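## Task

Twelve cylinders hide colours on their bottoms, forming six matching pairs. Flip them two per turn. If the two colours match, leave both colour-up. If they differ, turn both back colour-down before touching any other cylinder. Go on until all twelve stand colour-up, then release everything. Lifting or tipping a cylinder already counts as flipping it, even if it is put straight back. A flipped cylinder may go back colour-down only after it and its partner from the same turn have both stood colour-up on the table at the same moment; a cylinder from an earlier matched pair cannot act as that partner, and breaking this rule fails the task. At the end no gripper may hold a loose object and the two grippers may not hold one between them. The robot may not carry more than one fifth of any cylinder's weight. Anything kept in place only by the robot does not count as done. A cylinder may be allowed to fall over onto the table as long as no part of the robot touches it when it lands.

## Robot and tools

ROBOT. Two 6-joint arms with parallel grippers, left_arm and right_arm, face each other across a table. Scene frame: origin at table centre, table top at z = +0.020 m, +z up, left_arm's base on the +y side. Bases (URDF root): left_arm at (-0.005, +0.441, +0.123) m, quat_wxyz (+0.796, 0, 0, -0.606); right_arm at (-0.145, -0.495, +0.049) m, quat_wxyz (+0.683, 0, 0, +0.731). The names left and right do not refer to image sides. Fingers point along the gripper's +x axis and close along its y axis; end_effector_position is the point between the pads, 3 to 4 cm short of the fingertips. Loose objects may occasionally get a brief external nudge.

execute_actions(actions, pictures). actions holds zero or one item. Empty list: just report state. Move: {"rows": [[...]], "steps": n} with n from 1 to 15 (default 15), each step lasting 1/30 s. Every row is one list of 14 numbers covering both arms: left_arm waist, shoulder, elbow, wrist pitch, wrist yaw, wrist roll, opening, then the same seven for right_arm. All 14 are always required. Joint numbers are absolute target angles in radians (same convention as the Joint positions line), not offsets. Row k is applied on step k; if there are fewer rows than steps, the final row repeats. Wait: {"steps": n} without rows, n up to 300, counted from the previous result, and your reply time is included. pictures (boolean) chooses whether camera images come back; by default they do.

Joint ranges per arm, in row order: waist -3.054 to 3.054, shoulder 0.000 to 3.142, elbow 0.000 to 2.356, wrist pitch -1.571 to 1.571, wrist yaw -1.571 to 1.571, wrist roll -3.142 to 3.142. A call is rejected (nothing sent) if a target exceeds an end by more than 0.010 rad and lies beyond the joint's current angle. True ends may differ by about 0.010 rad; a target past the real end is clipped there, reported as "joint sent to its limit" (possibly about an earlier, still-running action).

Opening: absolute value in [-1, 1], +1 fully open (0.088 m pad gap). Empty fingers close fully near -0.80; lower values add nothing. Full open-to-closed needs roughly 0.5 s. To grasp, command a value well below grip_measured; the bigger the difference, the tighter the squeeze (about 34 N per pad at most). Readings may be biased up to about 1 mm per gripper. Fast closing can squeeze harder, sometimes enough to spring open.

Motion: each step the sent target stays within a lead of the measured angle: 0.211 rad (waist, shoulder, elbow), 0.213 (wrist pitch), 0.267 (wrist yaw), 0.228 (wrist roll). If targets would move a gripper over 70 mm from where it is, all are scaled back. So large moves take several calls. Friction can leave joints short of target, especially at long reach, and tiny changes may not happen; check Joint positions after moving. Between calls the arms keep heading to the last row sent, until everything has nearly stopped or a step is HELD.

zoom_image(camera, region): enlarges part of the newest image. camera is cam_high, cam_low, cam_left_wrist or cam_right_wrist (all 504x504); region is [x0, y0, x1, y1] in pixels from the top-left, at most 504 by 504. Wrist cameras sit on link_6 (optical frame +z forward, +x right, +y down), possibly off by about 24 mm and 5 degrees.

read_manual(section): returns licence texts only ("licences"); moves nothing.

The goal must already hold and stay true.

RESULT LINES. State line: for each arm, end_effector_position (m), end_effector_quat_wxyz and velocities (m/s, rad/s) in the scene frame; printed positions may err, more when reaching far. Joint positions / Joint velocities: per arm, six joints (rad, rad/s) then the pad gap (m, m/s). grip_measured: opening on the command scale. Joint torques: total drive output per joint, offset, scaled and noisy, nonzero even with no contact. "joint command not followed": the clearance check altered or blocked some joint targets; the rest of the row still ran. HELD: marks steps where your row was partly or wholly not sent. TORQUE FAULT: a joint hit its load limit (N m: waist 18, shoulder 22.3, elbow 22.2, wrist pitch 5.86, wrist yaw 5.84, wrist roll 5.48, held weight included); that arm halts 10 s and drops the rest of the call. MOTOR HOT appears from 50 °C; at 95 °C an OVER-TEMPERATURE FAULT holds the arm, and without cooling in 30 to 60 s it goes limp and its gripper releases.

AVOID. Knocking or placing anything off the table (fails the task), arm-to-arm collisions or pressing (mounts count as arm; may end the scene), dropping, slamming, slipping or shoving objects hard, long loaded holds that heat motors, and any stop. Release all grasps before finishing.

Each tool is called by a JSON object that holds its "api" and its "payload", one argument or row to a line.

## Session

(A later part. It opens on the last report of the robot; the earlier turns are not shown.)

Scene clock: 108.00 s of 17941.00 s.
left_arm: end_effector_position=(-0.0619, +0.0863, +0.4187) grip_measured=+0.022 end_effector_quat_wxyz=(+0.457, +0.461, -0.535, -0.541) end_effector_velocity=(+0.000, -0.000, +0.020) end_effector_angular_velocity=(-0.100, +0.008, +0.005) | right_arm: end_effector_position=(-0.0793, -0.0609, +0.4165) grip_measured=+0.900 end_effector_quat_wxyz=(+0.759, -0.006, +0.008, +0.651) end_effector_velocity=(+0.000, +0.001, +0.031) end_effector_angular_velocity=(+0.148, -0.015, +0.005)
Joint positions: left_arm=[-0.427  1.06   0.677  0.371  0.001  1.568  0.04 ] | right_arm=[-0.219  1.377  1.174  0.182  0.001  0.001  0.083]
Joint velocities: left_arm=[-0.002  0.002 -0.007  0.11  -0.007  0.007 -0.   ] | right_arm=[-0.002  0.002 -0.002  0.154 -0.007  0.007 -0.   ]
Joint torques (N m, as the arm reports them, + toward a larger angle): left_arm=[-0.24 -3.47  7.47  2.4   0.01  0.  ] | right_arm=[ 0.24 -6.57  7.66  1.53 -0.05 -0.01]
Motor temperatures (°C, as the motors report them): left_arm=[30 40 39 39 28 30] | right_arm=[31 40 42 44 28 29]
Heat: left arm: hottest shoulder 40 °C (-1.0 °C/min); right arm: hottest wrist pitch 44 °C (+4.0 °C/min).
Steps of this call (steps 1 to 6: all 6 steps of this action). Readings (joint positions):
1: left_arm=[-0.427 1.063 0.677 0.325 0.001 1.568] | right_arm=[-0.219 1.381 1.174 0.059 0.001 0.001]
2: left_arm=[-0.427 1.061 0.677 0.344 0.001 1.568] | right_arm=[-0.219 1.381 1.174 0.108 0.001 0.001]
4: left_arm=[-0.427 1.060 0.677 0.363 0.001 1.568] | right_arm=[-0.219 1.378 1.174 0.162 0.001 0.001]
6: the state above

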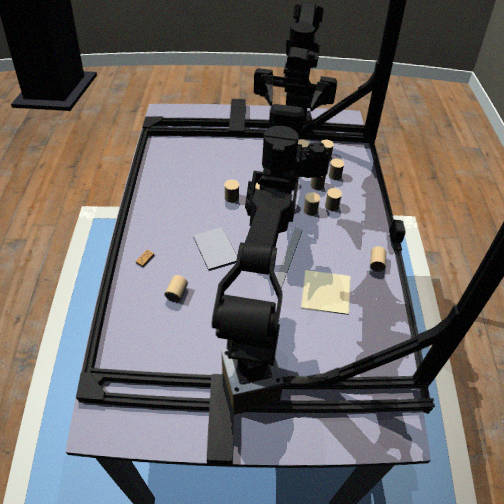

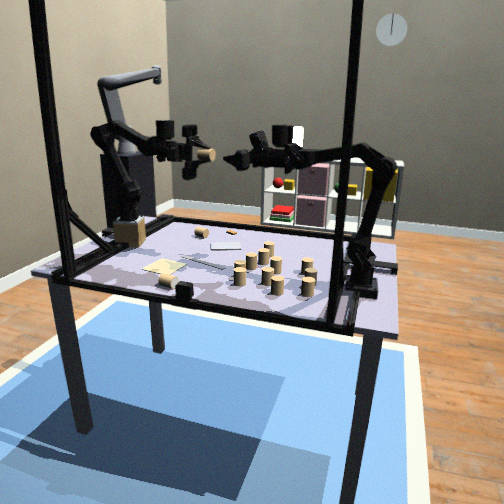

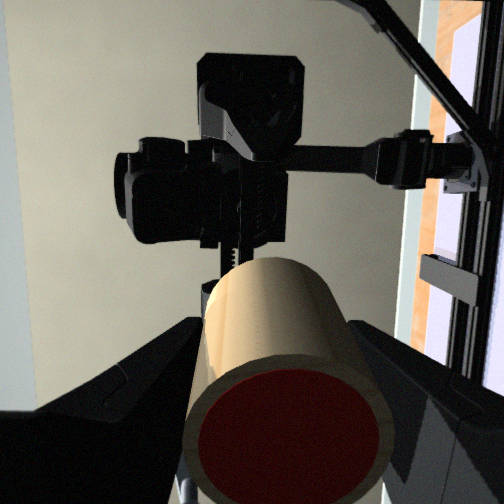

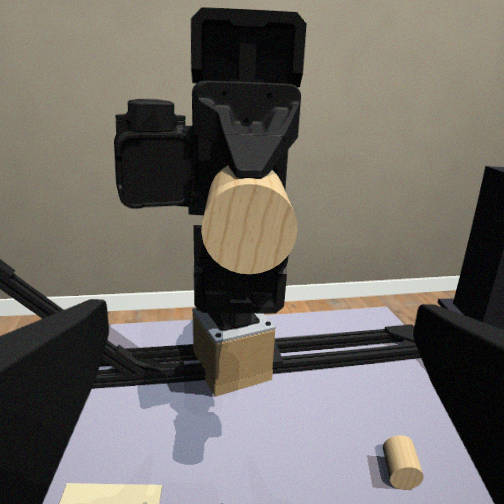

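{"api": "execute_actions", "payload": {
  "actions": [
    {"rows":[[-0.43,1.2,0.77,0.44,0,1.571,-0.7,-0.216,1.376,1.172,0.204,0,0,0.9],[-0.43,1.2,0.77,0.44,0,1.571,-0.7,-0.216,1.376,1.172,0.204,0,0,0.9],[-0.43,1.33,0.86,0.48,0,1.571,-0.7,-0.216,1.376,1.172,0.204,0,0,0.9],[-0.43,1.33,0.86,0.48,0,1.571,-0.7,-0.216,1.376,1.172,0.204,0,0,0.9],[-0.43,1.43,0.93,0.51,0,1.571,-0.7,-0.216,1.376,1.172,0.204,0,0,0.9],[-0.43,1.43,0.93,0.51,0,1.571,-0.7,-0.216,1.376,1.172,0.204,0,0,0.9],[-0.43,1.524,1.0,0.537,0,1.571,-0.7,-0.216,1.376,1.172,0.204,0,0,0.9]],"steps":14}
  ],
  "pictures": false
}}

{"api": "execute_actions", "payload": {
  "actions": [
    {"rows":[[-0.43,1.524,1.0,0.537,0,1.571,-0.7,-0.216,1.376,1.172,0.204,0,0,-0.7]],"steps":13}
  ],
  "pictures": false
}}

{"api": "execute_actions", "payload": {
  "actions": [
    {"rows":[[-0.43,1.524,1.0,0.537,0,1.571,0.6,-0.216,1.376,1.172,0.204,0,0,-0.7]],"steps":11}
  ],
  "pictures": false
}}

{"api": "execute_actions", "payload": {
  "actions": [
    {"rows":[[-0.43,1.43,0.93,0.51,0,1.571,0.6,-0.216,1.376,1.172,0.204,0,0,-0.7],[-0.43,1.33,0.86,0.48,0,1.571,0.6,-0.216,1.376,1.172,0.204,0,0,-0.7],[-0.43,1.2,0.77,0.44,0,1.571,0.6,-0.216,1.376,1.172,0.204,0,0,-0.7],[-0.43,1.058,0.672,0.386,0,1.571,0.9,-0.216,1.376,1.172,0.204,0,0,-0.7]],"steps":8}
  ],
  "pictures": false
}}

{"api": "execute_actions", "payload": {
  "actions": [
    {"rows":[[-0.43,1.058,0.672,0.386,0,1.571,0.9,-0.104,1.379,1.4,-1.183,0,0,-0.7]],"steps":15}
  ],
  "pictures": false
}}

{"api": "execute_actions", "payload": {
  "actions": [
    {"rows":[[-0.43,1.058,0.672,0.386,0,1.571,0.9,-0.104,1.379,1.4,-1.183,0,0,-0.7],[-0.43,1.058,0.672,0.386,0,1.571,0.9,-0.104,1.379,1.4,-1.183,0,0,-0.7],[-0.43,1.058,0.672,0.386,0,1.571,0.9,-0.104,1.379,1.4,-1.183,0,0,-0.7],[-0.43,1.058,0.672,0.386,0,1.571,0.9,-0.104,1.379,1.4,-1.183,0,0,-0.7],[-0.43,1.058,0.672,0.386,0,1.571,0.9,-0.104,1.379,1.4,-1.183,0,0,-0.7],[-0.43,1.058,0.672,0.386,0,1.571,0.9,-0.104,1.53,1.145,-1.183,0,0,-0.7]],"steps":15}
  ],
  "pictures": false
}}

{"api": "execute_actions", "payload": {
  "actions": [
    {"rows":[[-0.43,1.058,0.672,0.386,0,1.571,0.9,-0.104,1.54,1.115,-1.145,0,0,-0.7],[-0.43,1.058,0.672,0.386,0,1.571,0.9,-0.104,1.55,1.085,-1.105,0,0,-0.7],[-0.43,1.058,0.672,0.386,0,1.571,0.9,-0.104,1.561,1.055,-1.065,0,0,-0.7],[-0.43,1.058,0.672,0.386,0,1.571,0.9,-0.104,1.573,1.025,-1.022,0,0,-0.7],[-0.43,1.058,0.672,0.386,0,1.571,0.9,-0.104,1.586,0.995,-0.98,0,0,-0.7],[-0.43,1.058,0.672,0.386,0,1.571,0.9,-0.104,1.6,0.965,-0.936,0,0,-0.7],[-0.43,1.058,0.672,0.386,0,1.571,0.9,-0.104,1.614,0.935,-0.893,0,0,-0.7],[-0.43,1.058,0.672,0.386,0,1.571,0.9,-0.104,1.626,0.912,-0.858,0,0,-0.7],[-0.43,1.058,0.672,0.386,0,1.571,0.9,-0.104,1.636,0.894,-0.832,0,0,-0.7],[-0.43,1.058,0.672,0.386,0,1.571,0.9,-0.104,1.643,0.881,-0.813,0,0,-0.7],[-0.43,1.058,0.672,0.386,0,1.571,0.9,-0.104,1.648,0.872,-0.8,0,0,-0.7],[-0.43,1.058,0.672,0.386,0,1.571,0.9,-0.104,1.652,0.866,-0.792,0,0,-0.7],[-0.43,1.058,0.672,0.386,0,1.571,0.9,-0.104,1.654,0.863,-0.788,0,0,-0.7]],"steps":15}
  ],
  "pictures": false
}}

{"api": "execute_actions", "payload": {
  "actions": [
    {"rows":[[-0.43,1.058,0.672,0.386,0,1.571,0.9,-0.104,1.654,0.863,-0.788,0,0,-0.7],[-0.43,1.058,0.672,0.386,0,1.571,0.9,-0.104,1.654,0.863,-0.788,0,0,0.6]],"steps":13}
  ],
  "pictures": false
}}

{"api": "execute_actions", "payload": {
  "actions": [
    {"rows":[[-0.43,1.058,0.672,0.386,0,1.571,0.9,-0.104,1.628,0.908,-0.853,0,0,0.6],[-0.43,1.058,0.672,0.386,0,1.571,0.9,-0.104,1.6,0.965,-0.936,0,0,0.6],[-0.43,1.058,0.672,0.386,0,1.571,0.9,-0.104,1.565,1.04,-1.04,0,0,0.6],[-0.43,1.058,0.672,0.386,0,1.571,0.9,-0.104,1.53,1.145,-1.183,0,0,0.6],[-0.43,1.058,0.672,0.386,0,1.571,0.9,-0.104,1.53,1.145,-1.183,0,0,0.6],[-0.43,1.058,0.672,0.386,0,1.571,0.9,-0.104,1.53,1.145,-1.183,0,0,0.6],[-0.43,1.058,0.672,0.386,0,1.571,0.9,-0.104,1.53,1.145,-1.183,0,0,0.6],[-0.43,1.058,0.672,0.386,0,1.571,0.9,-0.104,1.53,1.145,-1.183,0,0,0.6],[-0.43,1.058,0.672,0.386,0,1.571,0.9,0.083,1.62,1.26,-1.19,0,0,0.6],[-0.43,1.058,0.672,0.386,0,1.571,0.9,0.083,1.72,1.335,-1.19,0,0,0.6]],"steps":15}
  ],
  "pictures": false
}}

{"api": "execute_actions", "payload": {
  "actions": [
    {"rows":[[-0.43,1.058,0.672,0.386,0,1.571,0.9,0.083,1.72,1.335,-1.19,0,0,0.6]],"steps":5}
  ]
}}

Scene clock: 131.00 s of 17941.00 s.
left_arm: end_effector_position=(-0.0790, -0.0192, +0.4116) grip_measured=+0.018 end_effector_quat_wxyz=(+0.455, +0.463, -0.534, -0.542) end_effector_velocity=(-0.005, -0.015, +0.026) end_effector_angular_velocity=(-0.090, +0.007, -0.000) | right_arm: end_effector_position=(-0.0797, -0.0608, +0.4208) grip_measured=+0.900 end_effector_quat_wxyz=(+0.758, +0.000, +0.000, +0.652) end_effector_velocity=(-0.000, -0.001, -0.002) end_effector_angular_velocity=(-0.008, -0.006, +0.005)
Joint positions: left_arm=[-0.428  1.52   0.977  0.527  0.001  1.569  0.04 ] | right_arm=[-0.218  1.377  1.173  0.203  0.001  0.001  0.083]
Joint velocities: left_arm=[-0.007  0.051  0.076  0.066 -0.007  0.007  0.   ] | right_arm=[-0.002 -0.002 -0.002 -0.007 -0.007 -0.007 -0.   ]
Joint torques (N m, as the arm reports them, + toward a larger angle): left_arm=[-0.16 -6.23  9.84  2.54  0.02 -0.02] | right_arm=[ 0.18 -6.59  7.55  1.55 -0.05  0.01]
Motor temperatures (°C, as the motors report them): left_arm=[30 39 41 43 28 30] | right_arm=[31 40 42 45 28 29]
Heat: left arm: hottest wrist pitch 43 °C (+1.0 °C/min); right arm: hottest wrist pitch 45 °C (+3.0 °C/min).
Steps of this call (steps 1 to 30: the robot went on to your last target; steps 31 to 676: nothing new was sent; steps 677 to 690: all 14 steps of this action). Readings (joint positions):
677: left_arm=[-0.428 1.079 0.686 0.390 0.001 1.569] | right_arm=[-0.218 1.377 1.173 0.203 0.001 0.001]
678: left_arm=[-0.428 1.109 0.707 0.410 0.001 1.569] | right_arm=[-0.218 1.377 1.173 0.203 0.001 0.001]
680: left_arm=[-0.428 1.209 0.779 0.447 0.001 1.569] | right_arm=[-0.218 1.377 1.173 0.203 0.001 0.001]
684: left_arm=[-0.428 1.419 0.926 0.508 0.001 1.569] | right_arm=[-0.218 1.377 1.173 0.203 0.001 0.001]
690: the state above

Scene clock: 131.43 s of 17941.00 s.
left_arm: end_effector_position=(-0.0787, -0.0205, +0.4189) grip_measured=+0.018 end_effector_quat_wxyz=(+0.461, +0.458, -0.538, -0.537) end_effector_velocity=(-0.002, +0.001, -0.002) end_effector_angular_velocity=(+0.008, +0.006, -0.000) | right_arm: end_effector_position=(-0.0807, -0.0607, +0.4208) grip_measured=+0.001 end_effector_quat_wxyz=(+0.757, +0.000, +0.000, +0.653) end_effector_velocity=(-0.000, -0.001, -0.005) end_effector_angular_velocity=(-0.023, -0.004, +0.005)
Joint positions: left_arm=[-0.427  1.521  0.99   0.535 -0.001  1.569  0.04 ] | right_arm=[-0.216  1.377  1.173  0.203 -0.001  0.001  0.039]
Joint velocities: left_arm=[-0.007 -0.002 -0.002 -0.007 -0.007 -0.007 -0.   ] | right_arm=[-0.002 -0.002 -0.002 -0.022 -0.007 -0.007  0.   ]
Joint torques (N m, as the arm reports them, + toward a larger angle): left_arm=[-0.26 -5.87  8.93  2.19  0.05 -0.03] | right_arm=[-0.06 -6.58  7.65  1.51 -0.03 -0.01]
Motor temperatures (°C, as the motors report them): left_arm=[30 39 41 43 28 30] | right_arm=[31 40 42 45 28 29]
Heat: left arm: hottest wrist pitch 43 °C (+1.0 °C/min); right arm: hottest wrist pitch 45 °C (+3.0 °C/min).
Steps of this call (steps 1 to 13: all 13 steps of this action). Readings (joint positions):
1: left_arm=[-0.428 1.521 0.980 0.529 0.001 1.569] | right_arm=[-0.218 1.377 1.173 0.203 0.001 0.001]
2: left_arm=[-0.428 1.521 0.983 0.532 0.001 1.569] | right_arm=[-0.218 1.377 1.173 0.203 0.001 0.001]
4: left_arm=[-0.428 1.521 0.988 0.534 0.001 1.569] | right_arm=[-0.218 1.377 1.173 0.203 0.001 0.001]
8: left_arm=[-0.427 1.521 0.990 0.535 -0.002 1.569] | right_arm=[-0.217 1.377 1.173 0.203 -0.002 0.001]
13: the state above

Scene clock: 131.80 s of 17941.00 s.
left_arm: end_effector_position=(-0.0787, -0.0205, +0.4193) grip_measured=+0.582 end_effector_quat_wxyz=(+0.461, +0.458, -0.538, -0.537) end_effector_velocity=(-0.002, +0.001, -0.002) end_effector_angular_velocity=(+0.011, +0.021, -0.000) | right_arm: end_effector_position=(-0.0809, -0.0607, +0.4208) grip_measured=+0.000 end_effector_quat_wxyz=(+0.757, +0.000, +0.000, +0.653) end_effector_velocity=(+0.002, -0.001, -0.005) end_effector_angular_velocity=(-0.023, -0.004, +0.000)
Joint positions: left_arm=[-0.427  1.521  0.991  0.535 -0.001  1.569  0.068] | right_arm=[-0.216  1.377  1.173  0.203 -0.001  0.001  0.039]
Joint velocities: left_arm=[-0.007 -0.002 -0.002 -0.007 -0.007 -0.022  0.175] | right_arm=[-0.007 -0.002 -0.002 -0.022 -0.007 -0.007 -0.   ]
Joint torques (N m, as the arm reports them, + toward a larger angle): left_arm=[-0.25 -5.92  8.82  2.15  0.07 -0.02] | right_arm=[-0.07 -6.55  7.64  1.51 -0.02  0.01]
Motor temperatures (°C, as the motors report them): left_arm=[30 39 41 43 28 30] | right_arm=[31 40 42 45 28 29]
Heat: left arm: hottest wrist pitch 43 °C (+1.0 °C/min); right arm: hottest wrist pitch 45 °C (+3.0 °C/min).
Steps of this call (steps 1 to 11: all 11 steps of this action). Readings (joint positions):
1: left_arm=[-0.427 1.521 0.990 0.535 -0.001 1.569] | right_arm=[-0.216 1.377 1.173 0.203 -0.001 0.001]
2: left_arm=[-0.427 1.521 0.990 0.535 -0.001 1.569] | right_arm=[-0.216 1.377 1.173 0.203 -0.001 0.001]
4: left_arm=[-0.427 1.521 0.990 0.535 -0.001 1.569] | right_arm=[-0.216 1.377 1.173 0.203 -0.001 0.001]
8: left_arm=[-0.427 1.521 0.990 0.535 -0.001 1.569] | right_arm=[-0.216 1.377 1.173 0.203 -0.001 0.001]
11: the state above

Scene clock: 132.07 s of 17941.00 s.
left_arm: end_effector_position=(-0.0647, +0.0685, +0.4056) grip_measured=+0.856 end_effector_quat_wxyz=(+0.446, +0.471, -0.526, -0.549) end_effector_velocity=(+0.035, +0.235, +0.175) end_effector_angular_velocity=(-0.611, +0.090, -0.010) | right_arm: end_effector_position=(-0.0809, -0.0607, +0.4208) grip_measured=+0.001 end_effector_quat_wxyz=(+0.757, +0.000, +0.000, +0.653) end_effector_velocity=(-0.000, -0.001, +0.005) end_effector_angular_velocity=(+0.021, -0.010, +0.005)
Joint positions: left_arm=[-0.428  1.149  0.703  0.398 -0.001  1.569  0.081] | right_arm=[-0.216  1.377  1.173  0.203 -0.001  0.001  0.039]
Joint velocities: left_arm=[-0.002 -1.155 -0.486 -0.051  0.007  0.007  0.024] | right_arm=[-0.002 -0.002 -0.002  0.022 -0.007 -0.007 -0.   ]
Joint torques (N m, as the arm reports them, + toward a larger angle): left_arm=[-0.21 -3.93  8.97  2.29  0.05 -0.02] | right_arm=[-0.01 -6.55  7.64  1.51 -0.02 -0.02]
Motor temperatures (°C, as the motors report them): left_arm=[30 39 41 43 28 30] | right_arm=[31 40 42 45 28 29]
Heat: left arm: hottest wrist pitch 43 °C (+1.0 °C/min); right arm: hottest wrist pitch 45 °C (+3.0 °C/min).
Steps of this call (steps 1 to 8: all 8 steps of this action). Readings (joint positions):
1: left_arm=[-0.427 1.512 0.985 0.534 -0.001 1.569] | right_arm=[-0.216 1.377 1.173 0.203 -0.001 0.001]
2: left_arm=[-0.427 1.482 0.961 0.519 -0.001 1.569] | right_arm=[-0.216 1.377 1.173 0.203 -0.001 0.001]
4: left_arm=[-0.427 1.370 0.855 0.469 -0.001 1.569] | right_arm=[-0.216 1.377 1.173 0.203 -0.001 0.001]
8: the state above

Scene clock: 132.57 s of 17941.00 s.
left_arm: end_effector_position=(-0.0620, +0.0855, +0.4216) grip_measured=+0.900 end_effector_quat_wxyz=(+0.460, +0.458, -0.538, -0.538) end_effector_velocity=(+0.002, +0.000, +0.001) end_effector_angular_velocity=(-0.006, +0.008, +0.010) | right_arm: end_effector_position=(-0.1326, -0.1152, +0.3360) grip_measured=+0.001 end_effector_quat_wxyz=(+0.675, -0.237, +0.247, +0.654) end_effector_velocity=(-0.010, -0.267, -0.317) end_effector_angular_velocity=(-1.896, +0.063, +0.024)
Joint positions: left_arm=[-0.428  1.063  0.679  0.386 -0.001  1.569  0.083] | right_arm=[-0.103  1.378  1.397 -0.718 -0.002  0.001  0.039]
Joint velocities: left_arm=[ 0.002 -0.002 -0.002  0.007 -0.007 -0.007 -0.   ] | right_arm=[-0.007 -0.002 -0.002 -1.897 -0.022 -0.022  0.   ]
Joint torques (N m, as the arm reports them, + toward a larger angle): left_arm=[-0.24 -3.9   7.09  2.    0.06 -0.03] | right_arm=[-0.14 -5.82  7.68  1.13  0.05 -0.01]
Motor temperatures (°C, as the motors report them): left_arm=[30 39 41 43 28 30] | right_arm=[31 40 42 45 28 29]
Heat: left arm: hottest wrist pitch 43 °C (+1.0 °C/min); right arm: hottest wrist pitch 45 °C (+3.0 °C/min).
Steps of this call (steps 1 to 15: all 15 steps of this action). Readings (joint positions):
1: left_arm=[-0.428 1.117 0.693 0.397 -0.001 1.569] | right_arm=[-0.207 1.377 1.204 0.141 0.009 0.001]
2: left_arm=[-0.428 1.095 0.690 0.397 -0.001 1.569] | right_arm=[-0.183 1.385 1.251 0.071 0.010 0.001]
4: left_arm=[-0.428 1.070 0.690 0.397 -0.001 1.569] | right_arm=[-0.133 1.391 1.328 -0.041 -0.001 0.001]
8: left_arm=[-0.428 1.063 0.683 0.387 -0.001 1.569] | right_arm=[-0.103 1.372 1.394 -0.279 -0.003 0.001]
15: the state above

Scene clock: 133.07 s of 17941.00 s.
left_arm: end_effector_position=(-0.0620, +0.0855, +0.4216) grip_measured=+0.900 end_effector_quat_wxyz=(+0.460, +0.458, -0.538, -0.538) end_effector_velocity=(+0.004, -0.000, -0.002) end_effector_angular_velocity=(+0.008, +0.006, +0.024) | right_arm: end_effector_position=(-0.1368, -0.2348, +0.1604) grip_measured=+0.001 end_effector_quat_wxyz=(+0.509, -0.490, +0.509, +0.492) end_effector_velocity=(-0.000, -0.050, -0.052) end_effector_angular_velocity=(-0.261, +0.002, +0.020)
Joint positions: left_arm=[-0.428  1.063  0.679  0.386 -0.001  1.569  0.083] | right_arm=[-0.103  1.535  1.145 -1.178 -0.002  0.001  0.039]
Joint velocities: left_arm=[ 0.002 -0.002 -0.002 -0.007 -0.022 -0.007  0.   ] | right_arm=[-0.002  0.056 -0.154 -0.051  0.007 -0.022  0.   ]
Joint torques (N m, as the arm reports them, + toward a larger angle): left_arm=[-0.23 -3.87  7.08  2.01  0.06 -0.03] | right_arm=[-0.11 -7.43  7.71  0.24  0.04 -0.01]
Motor temperatures (°C, as the motors report them): left_arm=[30 39 41 43 28 30] | right_arm=[31 40 42 45 28 29]
Heat: left arm: hottest wrist pitch 43 °C (+1.0 °C/min); right arm: hottest wrist pitch 45 °C (+2.0 °C/min).
Steps of this call (steps 1 to 15: all 15 steps of this action). Readings (joint positions):
1: left_arm=[-0.428 1.063 0.679 0.386 -0.001 1.569] | right_arm=[-0.103 1.378 1.397 -0.780 -0.002 0.001]
2: left_arm=[-0.428 1.063 0.679 0.386 -0.001 1.569] | right_arm=[-0.103 1.378 1.397 -0.841 -0.002 0.001]
4: left_arm=[-0.428 1.063 0.679 0.386 -0.001 1.569] | right_arm=[-0.103 1.378 1.397 -0.967 -0.002 0.001]
8: left_arm=[-0.428 1.063 0.679 0.386 -0.001 1.569] | right_arm=[-0.103 1.402 1.331 -1.094 -0.002 0.001]
15: the state above

Scene clock: 133.57 s of 17941.00 s.
left_arm: end_effector_position=(-0.0620, +0.0855, +0.4214) grip_measured=+0.900 end_effector_quat_wxyz=(+0.460, +0.458, -0.538, -0.538) end_effector_velocity=(+0.000, +0.001, -0.002) end_effector_angular_velocity=(+0.008, +0.006, +0.005) | right_arm: end_effector_position=(-0.1370, -0.2404, +0.0696) grip_measured=+0.003 end_effector_quat_wxyz=(+0.506, -0.493, +0.512, +0.489) end_effector_velocity=(-0.000, +0.003, -0.028) end_effector_angular_velocity=(+0.056, +0.005, -0.010)
Joint positions: left_arm=[-0.428  1.063  0.678  0.386 -0.001  1.569  0.083] | right_arm=[-0.103  1.645  0.873 -0.808 -0.002  0.001  0.039]
Joint velocities: left_arm=[-0.002 -0.002 -0.002 -0.007 -0.007 -0.007 -0.   ] | right_arm=[-0.002  0.027 -0.1    0.183 -0.007  0.007 -0.   ]
Joint torques (N m, as the arm reports them, + toward a larger angle): left_arm=[-0.24 -3.89  7.12  2.    0.07 -0.04] | right_arm=[-0.11 -5.64  5.44  0.33  0.04 -0.02]
Motor temperatures (°C, as the motors report them): left_arm=[30 39 41 43 28 30] | right_arm=[31 40 42 45 28 29]
Heat: left arm: hottest wrist pitch 43 °C (+1.0 °C/min); right arm: hottest wrist pitch 45 °C (+2.0 °C/min).
Steps of this call (steps 1 to 15: all 15 steps of this action). Readings (joint positions):
1: left_arm=[-0.428 1.063 0.679 0.386 -0.001 1.569] | right_arm=[-0.103 1.536 1.139 -1.173 -0.002 0.001]
2: left_arm=[-0.428 1.063 0.679 0.386 -0.001 1.569] | right_arm=[-0.103 1.536 1.131 -1.155 -0.002 0.001]
4: left_arm=[-0.428 1.063 0.679 0.386 -0.001 1.569] | right_arm=[-0.103 1.539 1.100 -1.093 -0.002 0.001]
8: left_arm=[-0.428 1.063 0.679 0.386 -0.001 1.569] | right_arm=[-0.103 1.581 0.989 -0.950 -0.002 0.001]
15: the state above

Scene clock: 134.00 s of 17941.00 s.
left_arm: end_effector_position=(-0.0620, +0.0855, +0.4214) grip_measured=+0.900 end_effector_quat_wxyz=(+0.460, +0.458, -0.538, -0.538) end_effector_velocity=(-0.002, +0.001, -0.007) end_effector_angular_velocity=(+0.028, +0.003, -0.010) | right_arm: end_effector_position=(-0.1369, -0.2375, +0.0688) grip_measured=+0.609 end_effector_quat_wxyz=(+0.510, -0.489, +0.508, +0.493) end_effector_velocity=(-0.002, -0.003, -0.001) end_effector_angular_velocity=(-0.012, +0.008, +0.010)
Joint positions: left_arm=[-0.428  1.063  0.678  0.386 -0.001  1.569  0.083] | right_arm=[-0.103  1.646  0.87  -0.79  -0.002  0.001  0.069]
Joint velocities: left_arm=[-0.002 -0.002 -0.007 -0.022  0.007 -0.007 -0.   ] | right_arm=[ 0.002  0.002 -0.002 -0.007 -0.007 -0.007 -0.019]
Joint torques (N m, as the arm reports them, + toward a larger angle): left_arm=[-0.21 -3.83  7.15  2.    0.06 -0.04] | right_arm=[-0.06 -5.38  4.75  0.26  0.08 -0.02]
Motor temperatures (°C, as the motors report them): left_arm=[30 39 41 43 28 30] | right_arm=[31 40 42 45 28 29]
Heat: left arm: hottest wrist pitch 43 °C (+1.0 °C/min); right arm: hottest wrist pitch 45 °C (+2.0 °C/min).
Steps of this call (steps 1 to 13: all 13 steps of this action). Readings (joint positions):
1: left_arm=[-0.428 1.063 0.678 0.386 -0.001 1.569] | right_arm=[-0.103 1.645 0.871 -0.802 -0.002 0.001]
2: left_arm=[-0.428 1.063 0.678 0.386 -0.001 1.569] | right_arm=[-0.103 1.645 0.870 -0.798 -0.002 0.001]
4: left_arm=[-0.428 1.063 0.678 0.386 -0.001 1.569] | right_arm=[-0.103 1.646 0.870 -0.793 -0.002 0.001]
8: left_arm=[-0.428 1.063 0.678 0.386 -0.001 1.569] | right_arm=[-0.103 1.646 0.870 -0.791 -0.002 0.001]
13: the state above

Scene clock: 134.50 s of 17941.00 s.
left_arm: end_effector_position=(-0.0620, +0.0855, +0.4214) grip_measured=+0.900 end_effector_quat_wxyz=(+0.460, +0.458, -0.538, -0.538) end_effector_velocity=(-0.004, +0.001, -0.002) end_effector_angular_velocity=(+0.008, +0.006, -0.015) | right_arm: end_effector_position=(-0.1910, -0.1951, +0.1601) grip_measured=+0.600 end_effector_quat_wxyz=(+0.461, -0.534, +0.462, +0.537) end_effector_velocity=(-0.034, -0.037, -0.073) end_effector_angular_velocity=(-0.419, -0.055, +0.117)
Joint positions: left_arm=[-0.428  1.063  0.678  0.386 -0.001  1.569  0.083] | right_arm=[ 0.081  1.697  1.314 -1.185 -0.003  0.001  0.068]
Joint velocities: left_arm=[-0.007 -0.002 -0.002 -0.007  0.007 -0.007  0.   ] | right_arm=[ 0.125  0.266  0.012 -0.168 -0.007  0.007 -0.   ]
Joint torques (N m, as the arm reports them, + toward a larger angle): left_arm=[-0.2  -3.91  7.15  2.    0.06 -0.04] | right_arm=[-0.82 -7.29  7.97  0.1   0.05 -0.02]
Motor temperatures (°C, as the motors report them): left_arm=[30 39 41 43 28 30] | right_arm=[32 40 42 45 28 29]
Heat: left arm: hottest wrist pitch 43 °C (+1.0 °C/min); right arm: hottest wrist pitch 45 °C (+2.0 °C/min).
Steps of this call (steps 1 to 15: all 15 steps of this action). Readings (joint positions):
1: left_arm=[-0.428 1.063 0.678 0.386 -0.001 1.569] | right_arm=[-0.103 1.646 0.873 -0.799 -0.002 0.001]
2: left_arm=[-0.428 1.063 0.678 0.386 -0.001 1.569] | right_arm=[-0.103 1.644 0.888 -0.836 -0.002 0.001]
4: left_arm=[-0.428 1.063 0.678 0.386 -0.001 1.569] | right_arm=[-0.103 1.625 0.954 -0.963 -0.002 0.001]
8: left_arm=[-0.428 1.063 0.678 0.386 -0.001 1.569] | right_arm=[-0.103 1.547 1.115 -1.122 -0.002 0.001]
15: the state above

Scene clock: 134.67 s of 17941.00 s.
left_arm: end_effector_position=(-0.0620, +0.0855, +0.4214) grip_measured=+0.900 end_effector_quat_wxyz=(+0.460, +0.458, -0.538, -0.538) end_effector_velocity=(+0.000, +0.000, +0.000) end_effector_angular_velocity=(+0.001, -0.008, +0.005) | right_arm: end_effector_position=(-0.1918, -0.1939, +0.1585) grip_measured=+0.600 end_effector_quat_wxyz=(+0.459, -0.537, +0.463, +0.535) end_effector_velocity=(-0.002, +0.013, +0.020) end_effector_angular_velocity=(+0.057, +0.001, +0.010)
Joint positions: left_arm=[-0.428  1.063  0.678  0.386 -0.001  1.569  0.083] | right_arm=[ 0.083  1.71   1.321 -1.187 -0.002  0.001  0.068]
Joint velocities: left_arm=[-0.002 -0.002  0.002 -0.007 -0.007  0.007 -0.   ] | right_arm=[ 0.002 -0.007  0.071 -0.022  0.007 -0.007 -0.   ]
Joint torques (N m, as the arm reports them, + toward a larger angle): left_arm=[-0.22 -3.84  7.18  2.01  0.07 -0.03] | right_arm=[-0.13 -6.35  7.26 -0.05  0.04  0.  ]
Motor temperatures (°C, as the motors report them): left_arm=[30 39 41 43 28 30] | right_arm=[32 40 42 45 28 29]
Heat: left arm: hottest wrist pitch 43 °C (+1.0 °C/min); right arm: hottest wrist pitch 45 °C (+2.0 °C/min).
Steps of this call (steps 1 to 5: all 5 steps of this action). Readings (joint positions):
1: left_arm=[-0.428 1.063 0.678 0.386 -0.001 1.569] | right_arm=[0.083 1.704 1.314 -1.187 -0.002 0.001]
2: left_arm=[-0.428 1.063 0.678 0.386 -0.001 1.569] | right_arm=[0.083 1.708 1.315 -1.187 -0.002 0.001]
4: left_arm=[-0.428 1.063 0.678 0.386 -0.001 1.569] | right_arm=[0.083 1.710 1.319 -1.187 -0.002 0.001]
5: the state above

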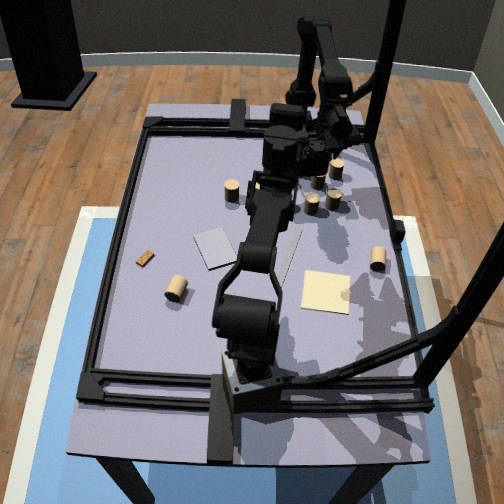

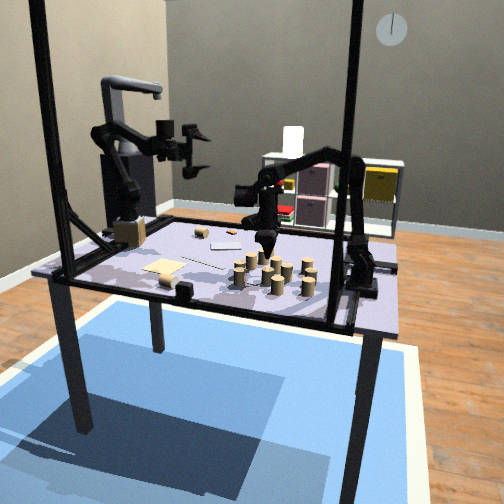

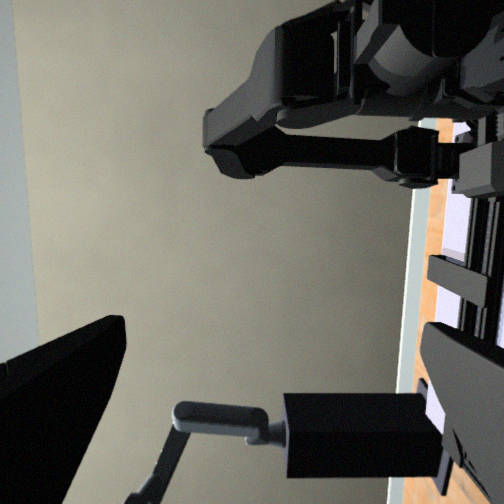

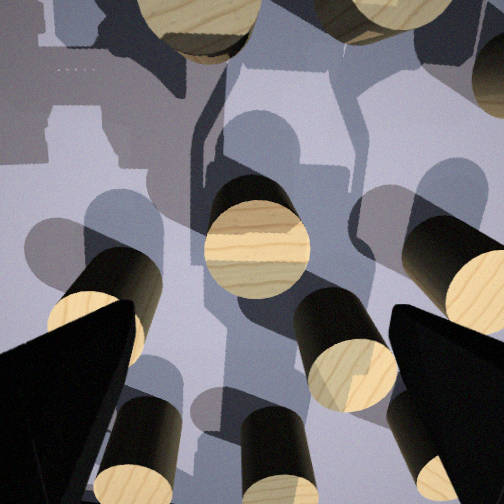

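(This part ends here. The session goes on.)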